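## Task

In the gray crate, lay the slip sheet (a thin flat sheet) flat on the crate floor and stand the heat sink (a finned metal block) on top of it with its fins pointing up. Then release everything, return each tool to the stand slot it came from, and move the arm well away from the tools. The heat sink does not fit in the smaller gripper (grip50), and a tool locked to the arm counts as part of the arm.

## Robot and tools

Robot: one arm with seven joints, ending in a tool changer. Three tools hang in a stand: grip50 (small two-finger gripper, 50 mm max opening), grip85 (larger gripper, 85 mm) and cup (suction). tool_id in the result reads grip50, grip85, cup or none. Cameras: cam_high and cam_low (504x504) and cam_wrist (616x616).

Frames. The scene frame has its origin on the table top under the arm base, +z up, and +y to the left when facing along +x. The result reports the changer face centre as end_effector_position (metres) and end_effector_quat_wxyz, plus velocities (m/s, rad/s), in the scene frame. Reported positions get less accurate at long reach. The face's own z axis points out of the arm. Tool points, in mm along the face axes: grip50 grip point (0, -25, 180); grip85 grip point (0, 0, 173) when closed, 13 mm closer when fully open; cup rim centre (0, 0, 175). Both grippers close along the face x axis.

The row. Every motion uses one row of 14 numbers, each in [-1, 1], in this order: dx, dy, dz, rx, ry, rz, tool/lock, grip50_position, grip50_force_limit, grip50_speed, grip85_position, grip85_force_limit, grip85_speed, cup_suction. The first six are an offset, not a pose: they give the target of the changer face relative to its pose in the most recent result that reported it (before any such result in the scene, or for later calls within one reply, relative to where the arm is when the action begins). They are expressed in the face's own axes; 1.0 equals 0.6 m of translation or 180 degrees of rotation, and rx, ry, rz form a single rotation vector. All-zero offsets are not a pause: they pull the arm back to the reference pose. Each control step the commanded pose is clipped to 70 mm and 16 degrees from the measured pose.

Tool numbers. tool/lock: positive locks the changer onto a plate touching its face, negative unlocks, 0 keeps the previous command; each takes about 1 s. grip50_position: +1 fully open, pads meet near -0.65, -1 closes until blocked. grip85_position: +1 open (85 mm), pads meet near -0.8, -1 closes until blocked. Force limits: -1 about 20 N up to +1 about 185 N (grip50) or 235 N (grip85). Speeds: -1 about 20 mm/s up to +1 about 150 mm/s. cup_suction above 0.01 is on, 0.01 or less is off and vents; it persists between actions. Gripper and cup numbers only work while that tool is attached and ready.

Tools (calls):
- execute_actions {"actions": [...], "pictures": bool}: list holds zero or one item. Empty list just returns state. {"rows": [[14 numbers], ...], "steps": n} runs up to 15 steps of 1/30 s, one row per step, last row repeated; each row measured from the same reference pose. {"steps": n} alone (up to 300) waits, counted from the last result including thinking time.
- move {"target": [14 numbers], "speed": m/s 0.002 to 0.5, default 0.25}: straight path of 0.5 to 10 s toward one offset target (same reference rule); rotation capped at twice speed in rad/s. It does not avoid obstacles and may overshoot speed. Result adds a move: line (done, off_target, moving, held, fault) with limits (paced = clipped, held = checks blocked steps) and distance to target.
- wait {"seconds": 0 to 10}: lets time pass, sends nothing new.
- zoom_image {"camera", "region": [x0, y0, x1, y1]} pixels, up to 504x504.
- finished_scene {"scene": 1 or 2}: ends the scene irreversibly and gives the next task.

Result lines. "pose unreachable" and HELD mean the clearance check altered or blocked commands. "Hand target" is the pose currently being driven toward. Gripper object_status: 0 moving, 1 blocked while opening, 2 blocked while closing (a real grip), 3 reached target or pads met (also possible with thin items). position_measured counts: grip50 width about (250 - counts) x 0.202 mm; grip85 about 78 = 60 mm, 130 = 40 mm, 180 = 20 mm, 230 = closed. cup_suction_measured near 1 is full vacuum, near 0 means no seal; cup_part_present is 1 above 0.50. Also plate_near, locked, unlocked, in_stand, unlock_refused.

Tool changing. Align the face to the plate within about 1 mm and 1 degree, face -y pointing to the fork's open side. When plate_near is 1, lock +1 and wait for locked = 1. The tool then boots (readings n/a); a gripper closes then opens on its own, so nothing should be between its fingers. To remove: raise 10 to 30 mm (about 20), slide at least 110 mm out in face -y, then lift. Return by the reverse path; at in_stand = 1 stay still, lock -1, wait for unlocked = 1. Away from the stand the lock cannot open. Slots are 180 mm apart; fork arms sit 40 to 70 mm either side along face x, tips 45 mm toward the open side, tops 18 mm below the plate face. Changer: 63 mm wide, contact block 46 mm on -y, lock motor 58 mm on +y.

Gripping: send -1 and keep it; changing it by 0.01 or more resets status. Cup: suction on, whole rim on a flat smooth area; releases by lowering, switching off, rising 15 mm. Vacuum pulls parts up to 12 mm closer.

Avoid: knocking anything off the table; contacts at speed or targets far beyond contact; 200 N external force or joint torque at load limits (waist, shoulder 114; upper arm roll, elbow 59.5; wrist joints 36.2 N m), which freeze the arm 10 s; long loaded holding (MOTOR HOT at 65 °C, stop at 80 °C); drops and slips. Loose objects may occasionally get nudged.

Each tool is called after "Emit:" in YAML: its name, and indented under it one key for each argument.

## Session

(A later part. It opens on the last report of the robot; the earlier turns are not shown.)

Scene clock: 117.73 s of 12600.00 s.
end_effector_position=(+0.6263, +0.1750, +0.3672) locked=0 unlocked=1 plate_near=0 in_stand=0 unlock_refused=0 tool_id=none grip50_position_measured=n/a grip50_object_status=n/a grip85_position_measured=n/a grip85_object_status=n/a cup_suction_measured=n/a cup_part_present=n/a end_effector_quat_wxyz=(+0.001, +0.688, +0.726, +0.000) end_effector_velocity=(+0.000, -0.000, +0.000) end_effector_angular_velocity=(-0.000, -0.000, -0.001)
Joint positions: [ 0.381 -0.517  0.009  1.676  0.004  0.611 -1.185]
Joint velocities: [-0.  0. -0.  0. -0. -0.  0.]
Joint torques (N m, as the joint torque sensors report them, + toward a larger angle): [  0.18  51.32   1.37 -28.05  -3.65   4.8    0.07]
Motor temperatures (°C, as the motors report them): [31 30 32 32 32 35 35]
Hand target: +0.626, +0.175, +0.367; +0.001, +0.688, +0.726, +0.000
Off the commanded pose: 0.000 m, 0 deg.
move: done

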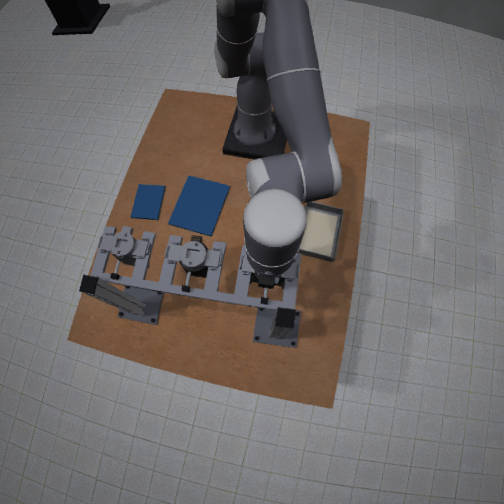

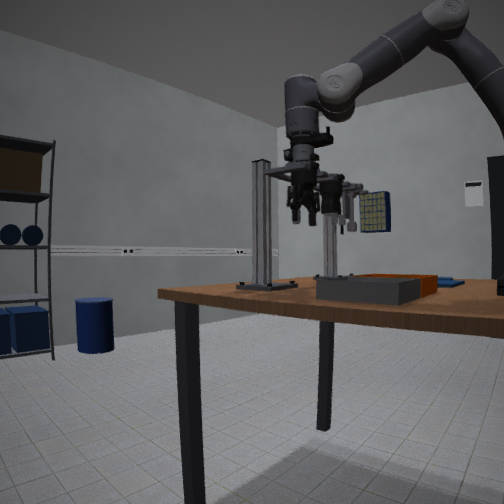

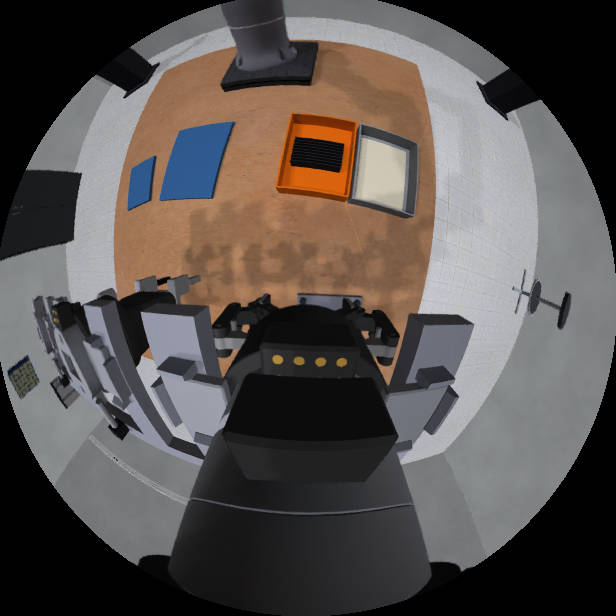

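Emit:
move:
  target: [0,0,0.011,0,0,0,0,1,0,0,1,0,0,0]
  speed: 0.01

Emit:
move:
  target: [0,0,0,0,0,0,1,1,0,0,1,0,0,0]

Emit:
execute_actions:
  actions:
    - {"steps":17}
  pictures: false

Emit:
move:
  target: [0,0,-0.033,0,0,0,0,1,0,0,1,0,0,0]
  speed: 0.05

Emit:
move:
  target: [0,-0.24,0,0,0,0,0,1,0,0,1,0,0,0]
  speed: 0.15

Emit:
move:
  target: [0.01,-0.201,0.204,0,0,0.538,0,1,0,0,1,0,0,0]
  speed: 0.3

Scene clock: 120.53 s of 12600.00 s.
end_effector_position=(+0.6266, +0.1751, +0.3613) locked=0 unlocked=1 plate_near=1 in_stand=1 unlock_refused=0 tool_id=none grip50_position_measured=n/a grip50_object_status=n/a grip85_position_measured=n/a grip85_object_status=n/a cup_suction_measured=n/a cup_part_present=n/a end_effector_quat_wxyz=(+0.001, +0.688, +0.726, +0.001) end_effector_velocity=(+0.000, +0.000, +0.000) end_effector_angular_velocity=(+0.001, -0.000, -0.000)
Joint positions: [ 0.381 -0.525  0.009  1.681  0.004  0.626 -1.185]
Joint velocities: [ 0.     0.    -0.    -0.     0.001  0.    -0.   ]
Joint torques (N m, as the joint torque sensors report them, + toward a larger angle): [ -0.53  46.72   0.79 -25.    -3.4    3.89   0.42]
Motor temperatures (°C, as the motors report them): [31 30 32 32 32 34 35]
Hand target: +0.626, +0.175, +0.361; +0.001, +0.688, +0.726, +0.000
Off the commanded pose: 0.001 m, 0 deg.
move: done

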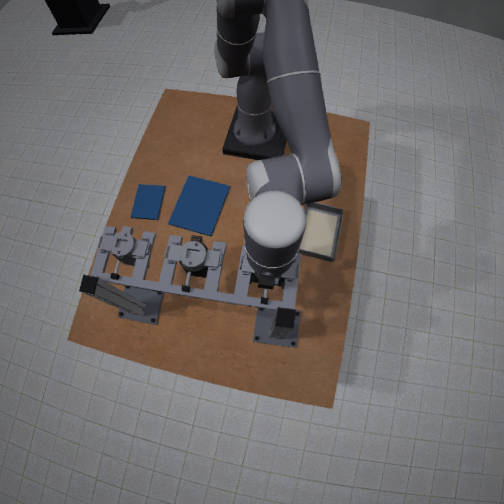

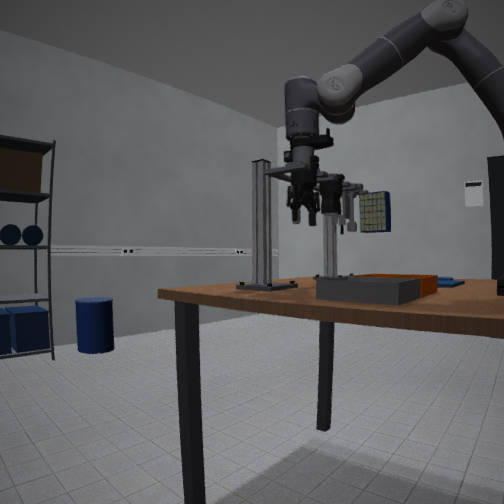

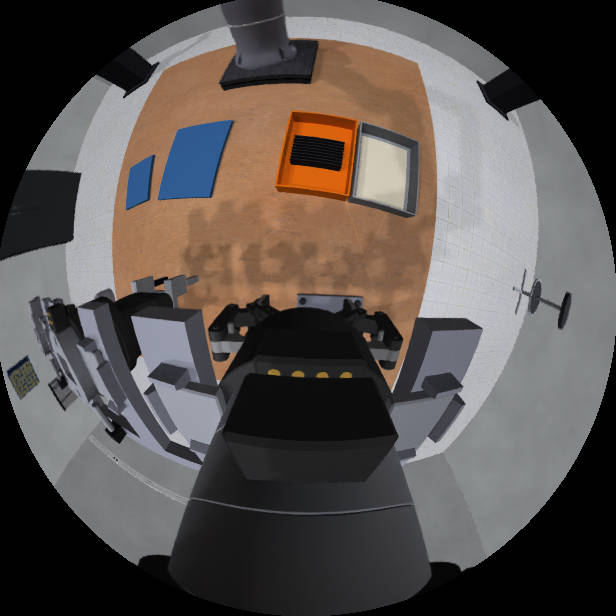

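Scene clock: 121.03 s of 12600.00 s.
end_effector_position=(+0.6266, +0.1751, +0.3615) locked=0 unlocked=0 plate_near=1 in_stand=1 unlock_refused=0 tool_id=none grip50_position_measured=n/a grip50_object_status=n/a grip85_position_measured=n/a grip85_object_status=n/a cup_suction_measured=n/a cup_part_present=n/a end_effector_quat_wxyz=(+0.001, +0.688, +0.726, +0.001) end_effector_velocity=(-0.000, +0.000, -0.000) end_effector_angular_velocity=(+0.000, +0.000, -0.000)
Joint positions: [ 0.381 -0.525  0.009  1.681  0.004  0.626 -1.185]
Joint velocities: [ 0. -0. -0. -0.  0. -0.  0.]
Joint torques (N m, as the joint torque sensors report them, + toward a larger angle): [ -0.65  50.4    0.62 -27.22  -3.61   4.34   0.22]
Motor temperatures (°C, as the motors report them): [31 30 32 32 32 34 35]
Hand target: +0.627, +0.175, +0.361; +0.001, +0.688, +0.726, +0.001
Off the commanded pose: 0.000 m, 0 deg.
move: done

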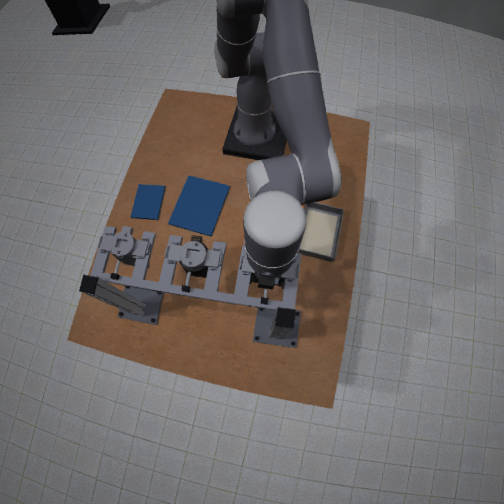

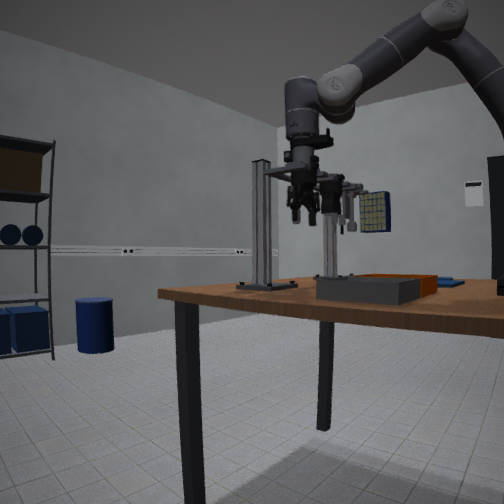

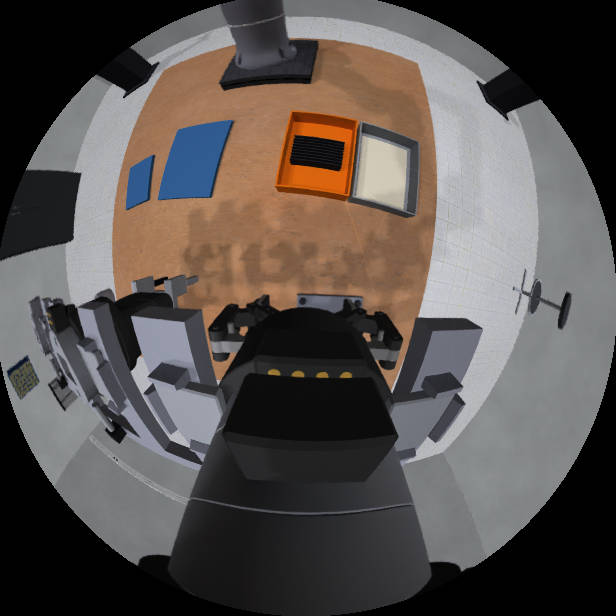

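Scene clock: 121.60 s of 12600.00 s.
end_effector_position=(+0.6267, +0.1752, +0.3617) locked=1 unlocked=0 plate_near=1 in_stand=1 unlock_refused=0 tool_id=grip85 grip50_position_measured=n/a grip50_object_status=n/a grip85_position_measured=n/a grip85_object_status=n/a cup_suction_measured=n/a cup_part_present=n/a end_effector_quat_wxyz=(+0.001, +0.688, +0.726, +0.001) end_effector_velocity=(-0.000, +0.000, +0.000) end_effector_angular_velocity=(+0.001, -0.000, +0.000)
Joint positions: [ 0.381 -0.524  0.009  1.68   0.004  0.626 -1.185]
Joint velocities: [ 0.     0.     0.    -0.     0.001  0.    -0.001]
Joint torques (N m, as the joint torque sensors report them, + toward a larger angle): [ -0.78  57.7    0.15 -31.85  -4.68   5.42  -0.12]
Motor temperatures (°C, as the motors report them): [31 30 32 32 32 34 35]
Hand target: +0.627, +0.175, +0.361; +0.001, +0.688, +0.726, +0.001
Off the commanded pose: 0.000 m, 0 deg.
Steps of this call (steps 1 to 17: nothing new was sent). Readings (end_effector_position | what the end effector reports):
1: (+0.6266, +0.1751, +0.3615) | locked=0 unlocked=0 plate_near=1 in_stand=1 unlock_refused=0 tool_id=none grip50_position_measured=n/a grip50_object_status=n/a grip85_position_measured=n/a grip85_object_status=n/a cup_suction_measured=n/a cup_part_present=n/a
2: (+0.6266, +0.1751, +0.3615) | locked=0 unlocked=0 plate_near=1 in_stand=1 unlock_refused=0 tool_id=none grip50_position_measured=n/a grip50_object_status=n/a grip85_position_measured=n/a grip85_object_status=n/a cup_suction_measured=n/a cup_part_present=n/a
4: (+0.6266, +0.1751, +0.3615) | locked=0 unlocked=0 plate_near=1 in_stand=1 unlock_refused=0 tool_id=none grip50_position_measured=n/a grip50_object_status=n/a grip85_position_measured=n/a grip85_object_status=n/a cup_suction_measured=n/a cup_part_present=n/a
8: (+0.6266, +0.1751, +0.3615) | locked=0 unlocked=0 plate_near=1 in_stand=1 unlock_refused=0 tool_id=none grip50_position_measured=n/a grip50_object_status=n/a grip85_position_measured=n/a grip85_object_status=n/a cup_suction_measured=n/a cup_part_present=n/a
17: the state above

Scene clock: 122.30 s of 12600.00 s.
end_effector_position=(+0.6267, +0.1752, +0.3817) locked=1 unlocked=0 plate_near=1 in_stand=0 unlock_refused=0 tool_id=grip85 grip50_position_measured=n/a grip50_object_status=n/a grip85_position_measured=n/a grip85_object_status=n/a cup_suction_measured=n/a cup_part_present=n/a end_effector_quat_wxyz=(+0.001, +0.688, +0.726, +0.001) end_effector_velocity=(-0.000, -0.000, -0.000) end_effector_angular_velocity=(+0.000, +0.001, -0.001)
Joint positions: [ 0.381 -0.498  0.009  1.663  0.004  0.582 -1.185]
Joint velocities: [-0.     0.    -0.     0.001  0.001 -0.     0.001]
Joint torques (N m, as the joint torque sensors report them, + toward a larger angle): [ -0.75  57.56  -0.25 -33.87  -4.6    5.72   0.01]
Motor temperatures (°C, as the motors report them): [31 30 32 32 32 35 35]
Hand target: +0.627, +0.175, +0.382; +0.001, +0.688, +0.726, +0.001
Off the commanded pose: 0.000 m, 0 deg.
move: done

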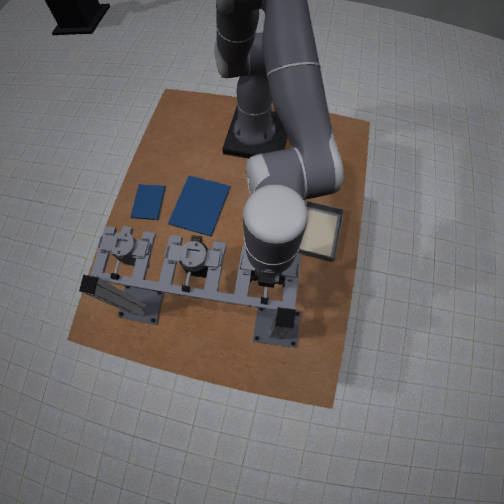

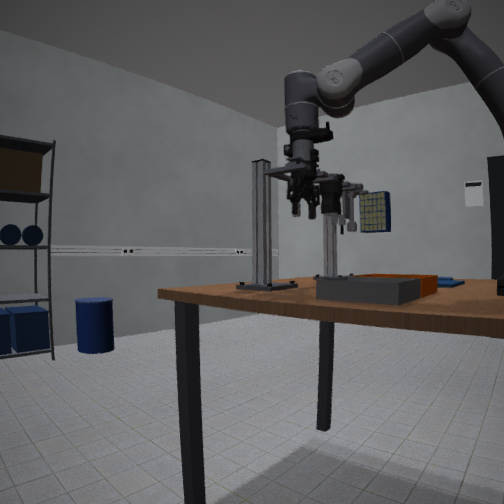

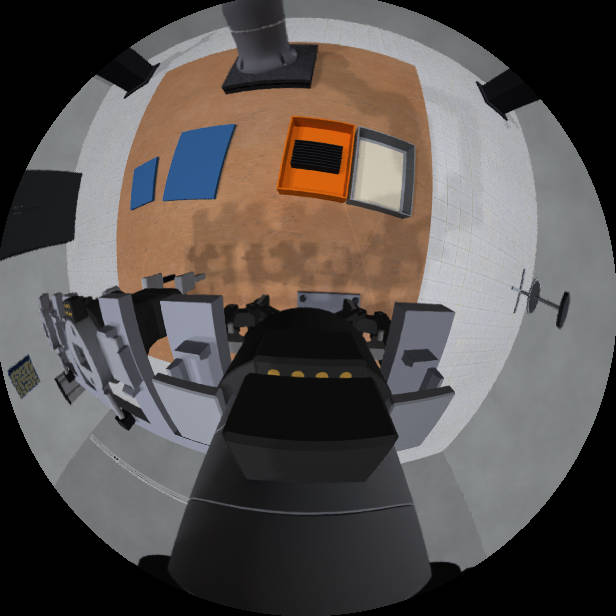

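Scene clock: 123.57 s of 12600.00 s.
end_effector_position=(+0.4828, +0.1678, +0.3814) locked=1 unlocked=0 plate_near=1 in_stand=0 unlock_refused=0 tool_id=grip85 grip50_position_measured=n/a grip50_object_status=n/a grip85_position_measured=n/a grip85_object_status=n/a cup_suction_measured=n/a cup_part_present=n/a end_effector_quat_wxyz=(+0.001, +0.688, +0.726, +0.001) end_effector_velocity=(-0.000, -0.000, -0.001) end_effector_angular_velocity=(-0.001, +0.001, +0.000)
Joint positions: [ 0.424 -0.201  0.075  2.102 -0.009  0.724 -1.069]
Joint velocities: [-0.    -0.001 -0.     0.    -0.    -0.    -0.   ]
Joint torques (N m, as the joint torque sensors report them, + toward a larger angle): [ -1.12  42.52  -0.17 -31.49  -4.34   6.02  -0.37]
Motor temperatures (°C, as the motors report them): [31 30 32 32 32 35 35]
Hand target: +0.483, +0.168, +0.381; +0.001, +0.688, +0.726, +0.001
Off the commanded pose: 0.000 m, 0 deg.
move: done

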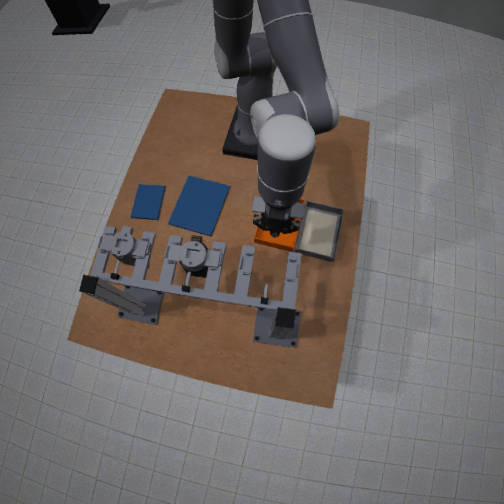

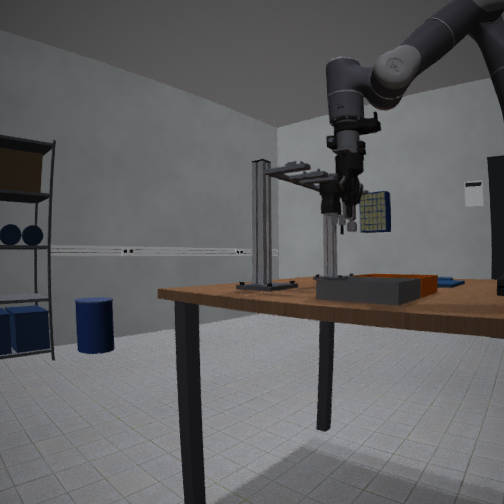

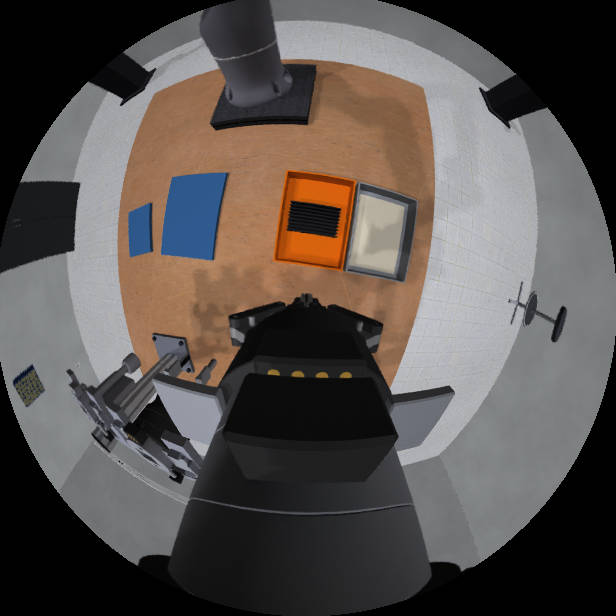

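Scene clock: 126.73 s of 12600.00 s.
end_effector_position=(+0.3623, +0.1676, +0.2582) locked=1 unlocked=0 plate_near=1 in_stand=0 unlock_refused=0 tool_id=grip85 grip50_position_measured=n/a grip50_object_status=n/a grip85_position_measured=3 grip85_object_status=3 cup_suction_measured=n/a cup_part_present=n/a end_effector_quat_wxyz=(-0.000, +0.999, -0.032, +0.002) end_effector_velocity=(+0.000, +0.000, +0.000) end_effector_angular_velocity=(+0.000, -0.000, +0.001)
Joint positions: [ 0.709 -0.274 -0.039  2.513  0.058  1.21   0.734]
Joint velocities: [ 0.    -0.     0.    -0.    -0.001 -0.    -0.   ]
Joint torques (N m, as the joint torque sensors report them, + toward a larger angle): [ -2.64  34.41  -1.42 -18.68  -2.14   5.83  -0.28]
Motor temperatures (°C, as the motors report them): [31 30 32 32 32 35 35]
Hand target: +0.362, +0.168, +0.258; -0.000, +0.999, -0.032, +0.002
Off the commanded pose: 0.001 m, 0 deg.
move: done

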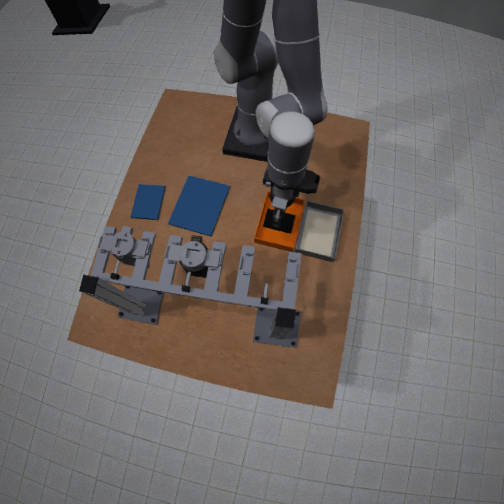

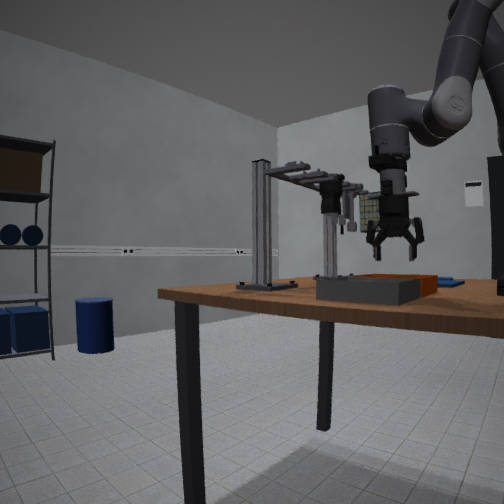

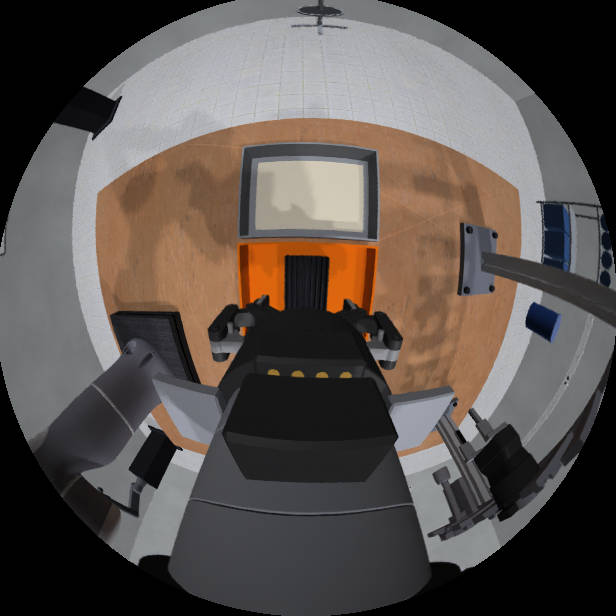

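Emit:
move:
  target: [0,0,0.098,0,0,0,0,1,0,0,1,0,0,0]
  speed: 0.07

Emit:
move:
  target: [0,0,0,0,0,0,0,1,0,0,-1,-0.4,-0.5,0]

Emit:
move:
  target: [0,0,-0.1,0,0,0,0,1,0,0,-1,-0.4,-0.5,0]
  speed: 0.1

Emit:
move:
  target: [0.002,-0.236,0,0,0,0,0,1,0,0,-1,-0.4,-0.5,0]
  speed: 0.15

Emit:
move:
  target: [0,0,0.09,0,0,0,0,1,0,0,-1,-0.4,-0.5,0]
  speed: 0.04

Scene clock: 133.00 s of 12600.00 s.
end_effector_position=(+0.3624, +0.1677, +0.1990) locked=1 unlocked=0 plate_near=1 in_stand=0 unlock_refused=0 tool_id=grip85 grip50_position_measured=n/a grip50_object_status=n/a grip85_position_measured=3 grip85_object_status=3 cup_suction_measured=n/a cup_part_present=n/a end_effector_quat_wxyz=(-0.000, +0.999, -0.033, +0.001) end_effector_velocity=(+0.000, +0.000, +0.000) end_effector_angular_velocity=(+0.000, -0.000, +0.000)
Joint positions: [ 0.695 -0.492 -0.011  2.496  0.098  1.41   0.706]
Joint velocities: [ 0.     0.001 -0.    -0.     0.     0.    -0.   ]
Joint torques (N m, as the joint torque sensors report them, + toward a larger angle): [ -1.82  38.05   0.36 -12.61  -0.81   5.61  -0.14]
Motor temperatures (°C, as the motors report them): [31 30 32 32 32 35 35]
Hand target: +0.362, +0.168, +0.199; -0.000, +0.999, -0.033, +0.001
Off the commanded pose: 0.000 m, 0 deg.
move: done

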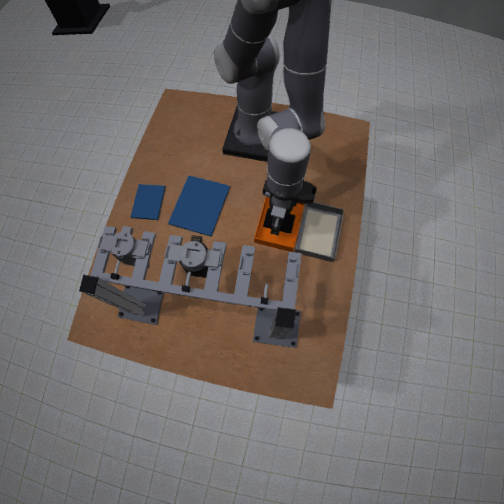

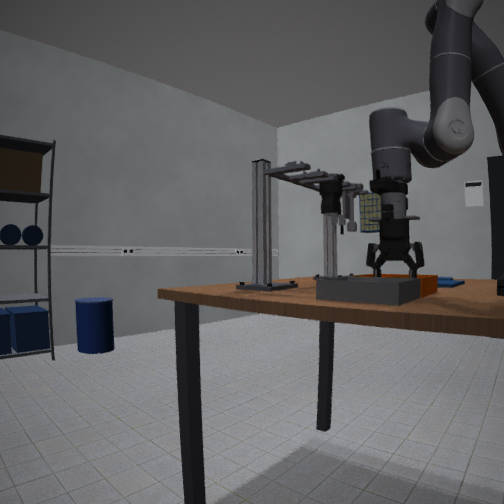

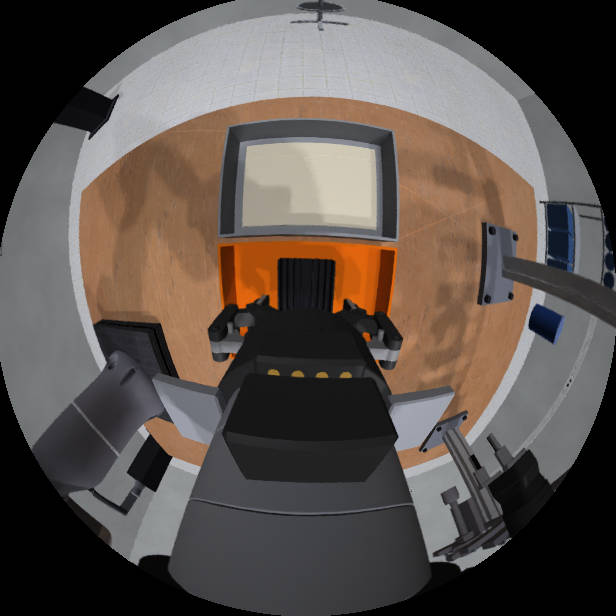

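Scene clock: 133.87 s of 12600.00 s.
end_effector_position=(+0.3626, +0.1678, +0.1993) locked=1 unlocked=0 plate_near=1 in_stand=0 unlock_refused=0 tool_id=grip85 grip50_position_measured=n/a grip50_object_status=n/a grip85_position_measured=80 grip85_object_status=2 cup_suction_measured=n/a cup_part_present=n/a end_effector_quat_wxyz=(-0.001, +0.999, -0.033, +0.002) end_effector_velocity=(-0.000, -0.000, -0.000) end_effector_angular_velocity=(-0.000, +0.000, +0.001)
Joint positions: [ 0.695 -0.491 -0.011  2.495  0.098  1.411  0.706]
Joint velocities: [ 0.     0.     0.     0.     0.001 -0.    -0.002]
Joint torques (N m, as the joint torque sensors report them, + toward a larger angle): [ -0.54  33.53  -0.23 -11.45  -0.85   5.29   0.18]
Motor temperatures (°C, as the motors report them): [31 30 32 32 32 35 35]
Hand target: +0.362, +0.168, +0.199; -0.000, +0.999, -0.033, +0.001
Off the commanded pose: 0.000 m, 0 deg.
move: done

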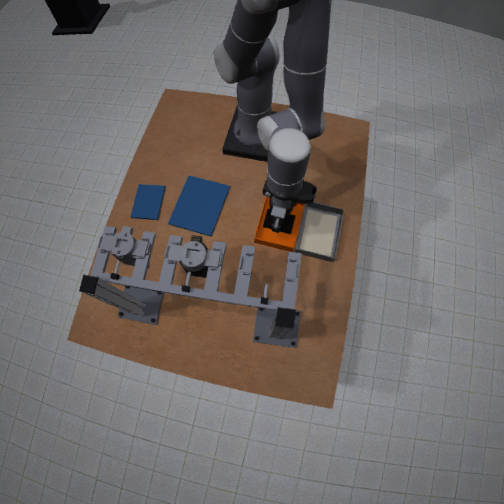

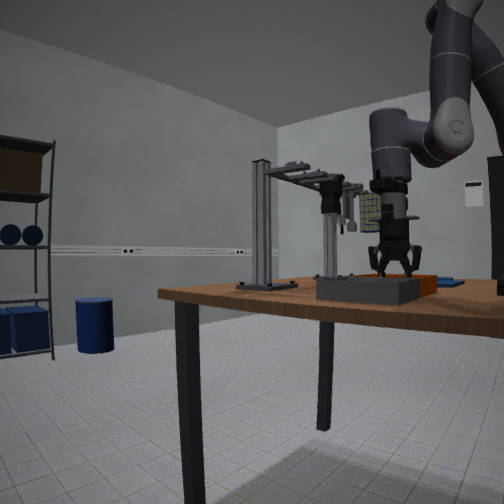

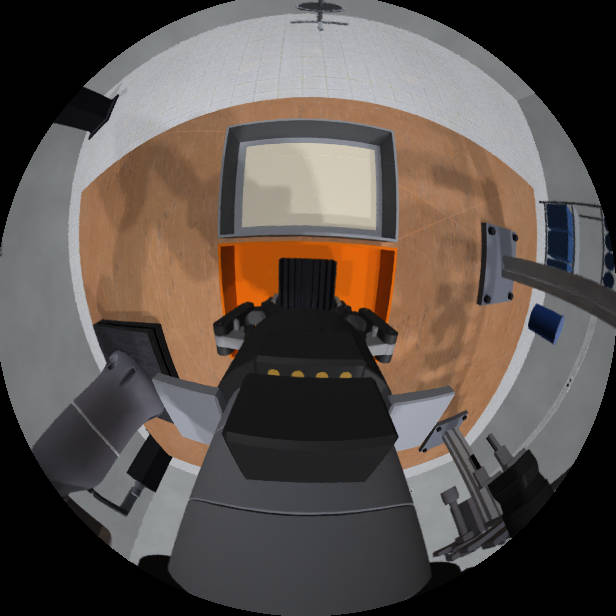

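Scene clock: 134.77 s of 12600.00 s.
end_effector_position=(+0.3624, +0.1677, +0.2596) locked=1 unlocked=0 plate_near=1 in_stand=0 unlock_refused=0 tool_id=grip85 grip50_position_measured=n/a grip50_object_status=n/a grip85_position_measured=80 grip85_object_status=2 cup_suction_measured=n/a cup_part_present=n/a end_effector_quat_wxyz=(-0.000, +0.999, -0.032, +0.002) end_effector_velocity=(-0.000, -0.000, -0.000) end_effector_angular_velocity=(-0.000, +0.000, +0.001)
Joint positions: [ 0.71  -0.269 -0.04   2.513  0.057  1.206  0.735]
Joint velocities: [ 0.    -0.001  0.     0.    -0.     0.001 -0.001]
Joint torques (N m, as the joint torque sensors report them, + toward a larger angle): [  0.06  33.23  -0.31 -18.98  -1.89   6.3    0.45]
Motor temperatures (°C, as the motors report them): [31 30 32 32 32 35 35]
Hand target: +0.362, +0.168, +0.260; -0.001, +0.999, -0.033, +0.002
Off the commanded pose: 0.000 m, 0 deg.
move: done

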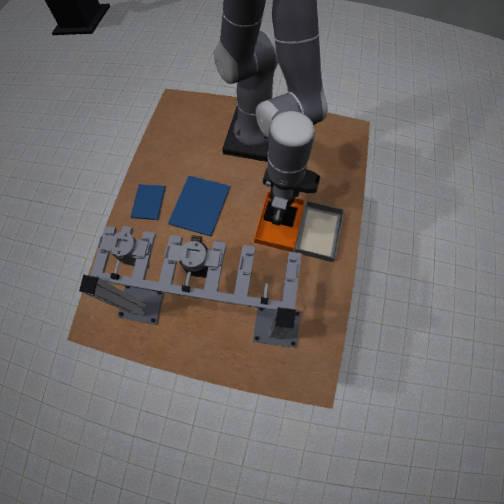

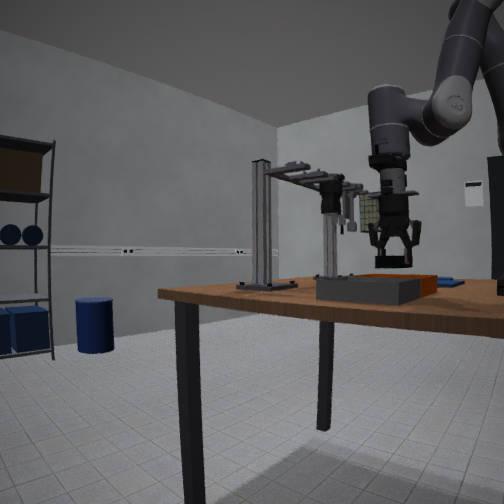

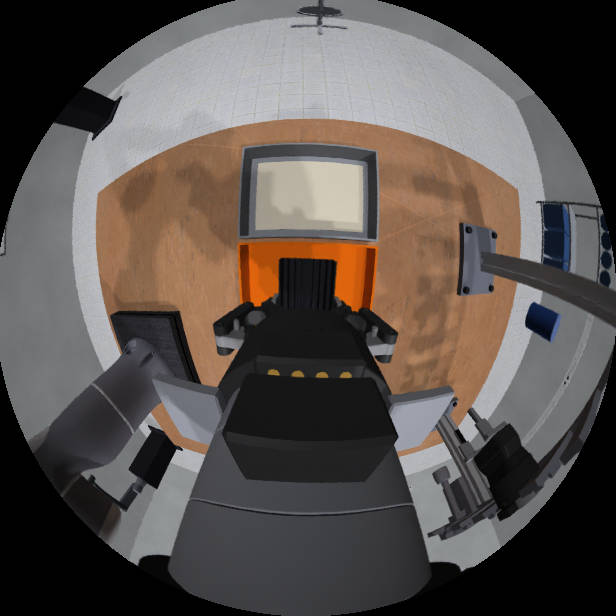

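Scene clock: 136.03 s of 12600.00 s.
end_effector_position=(+0.3724, +0.3090, +0.2595) locked=1 unlocked=0 plate_near=1 in_stand=0 unlock_refused=0 tool_id=grip85 grip50_position_measured=n/a grip50_object_status=n/a grip85_position_measured=80 grip85_object_status=2 cup_suction_measured=n/a cup_part_present=n/a end_effector_quat_wxyz=(-0.000, +0.999, -0.032, +0.002) end_effector_velocity=(+0.000, -0.000, +0.000) end_effector_angular_velocity=(+0.000, -0.000, -0.002)
Joint positions: [ 0.876 -0.401 -0.004  2.27   0.027  1.096  0.964]
Joint velocities: [-0.001  0.    -0.    -0.     0.     0.     0.001]
Joint torques (N m, as the joint torque sensors report them, + toward a larger angle): [ -2.16  45.06  -0.69 -23.48  -2.4    6.01  -0.23]
Motor temperatures (°C, as the motors report them): [31 30 32 32 32 35 35]
Hand target: +0.373, +0.309, +0.260; -0.001, +0.999, -0.033, +0.002
Off the commanded pose: 0.001 m, 0 deg.
move: done

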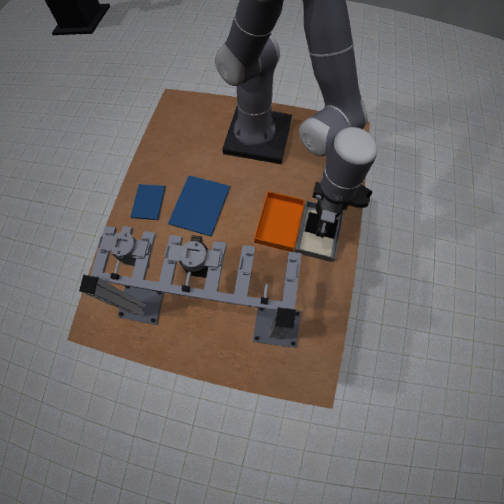

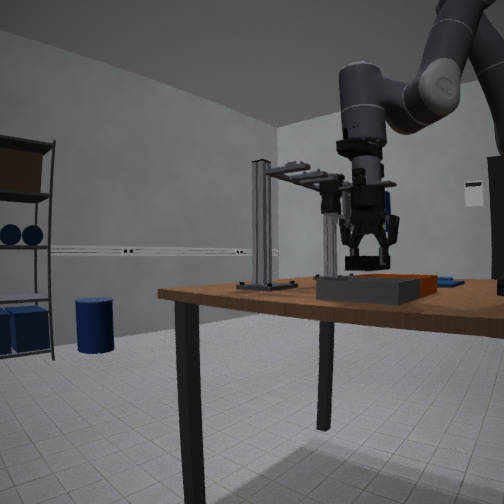

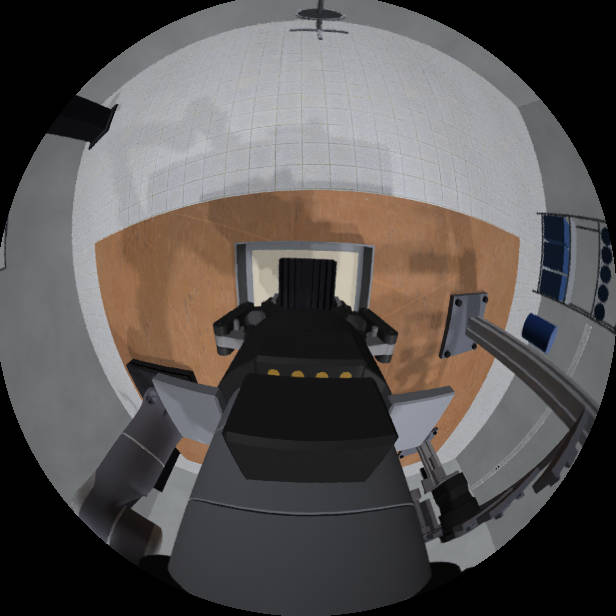

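Scene clock: 137.60 s of 12600.00 s.
end_effector_position=(+0.3725, +0.3088, +0.2051) locked=1 unlocked=0 plate_near=1 in_stand=0 unlock_refused=0 tool_id=grip85 grip50_position_measured=n/a grip50_object_status=n/a grip85_position_measured=80 grip85_object_status=2 cup_suction_measured=n/a cup_part_present=n/a end_effector_quat_wxyz=(-0.000, +0.999, -0.033, +0.001) end_effector_velocity=(+0.000, -0.000, +0.000) end_effector_angular_velocity=(-0.000, -0.000, -0.001)
Joint positions: [ 0.876 -0.551 -0.001  2.266  0.036  1.242  0.958]
Joint velocities: [-0.     0.     0.     0.    -0.001  0.     0.001]
Joint torques (N m, as the joint torque sensors report them, + toward a larger angle): [ -0.65  48.26   0.99 -18.77  -1.65   5.88  -0.11]
Motor temperatures (°C, as the motors report them): [31 30 32 32 32 35 35]
Hand target: +0.373, +0.309, +0.205; -0.000, +0.999, -0.032, +0.001
Off the commanded pose: 0.000 m, 0 deg.
move: done

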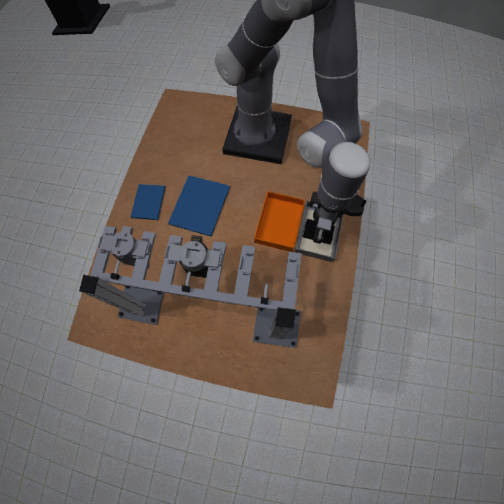

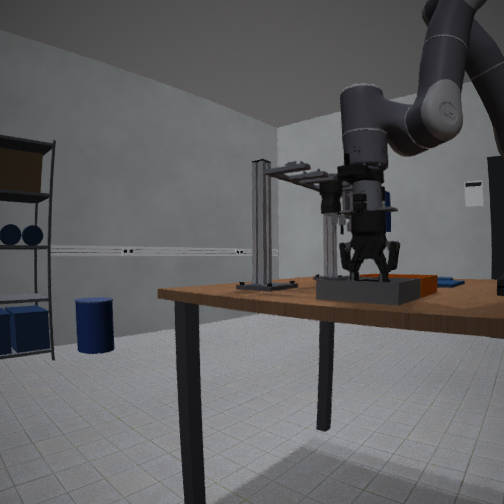

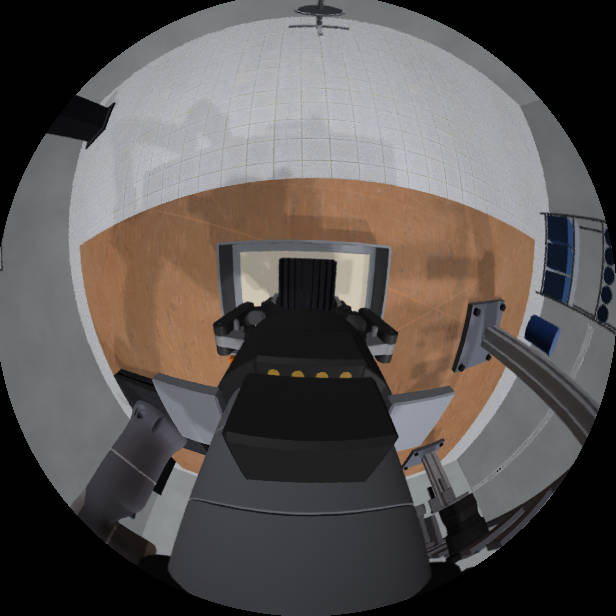

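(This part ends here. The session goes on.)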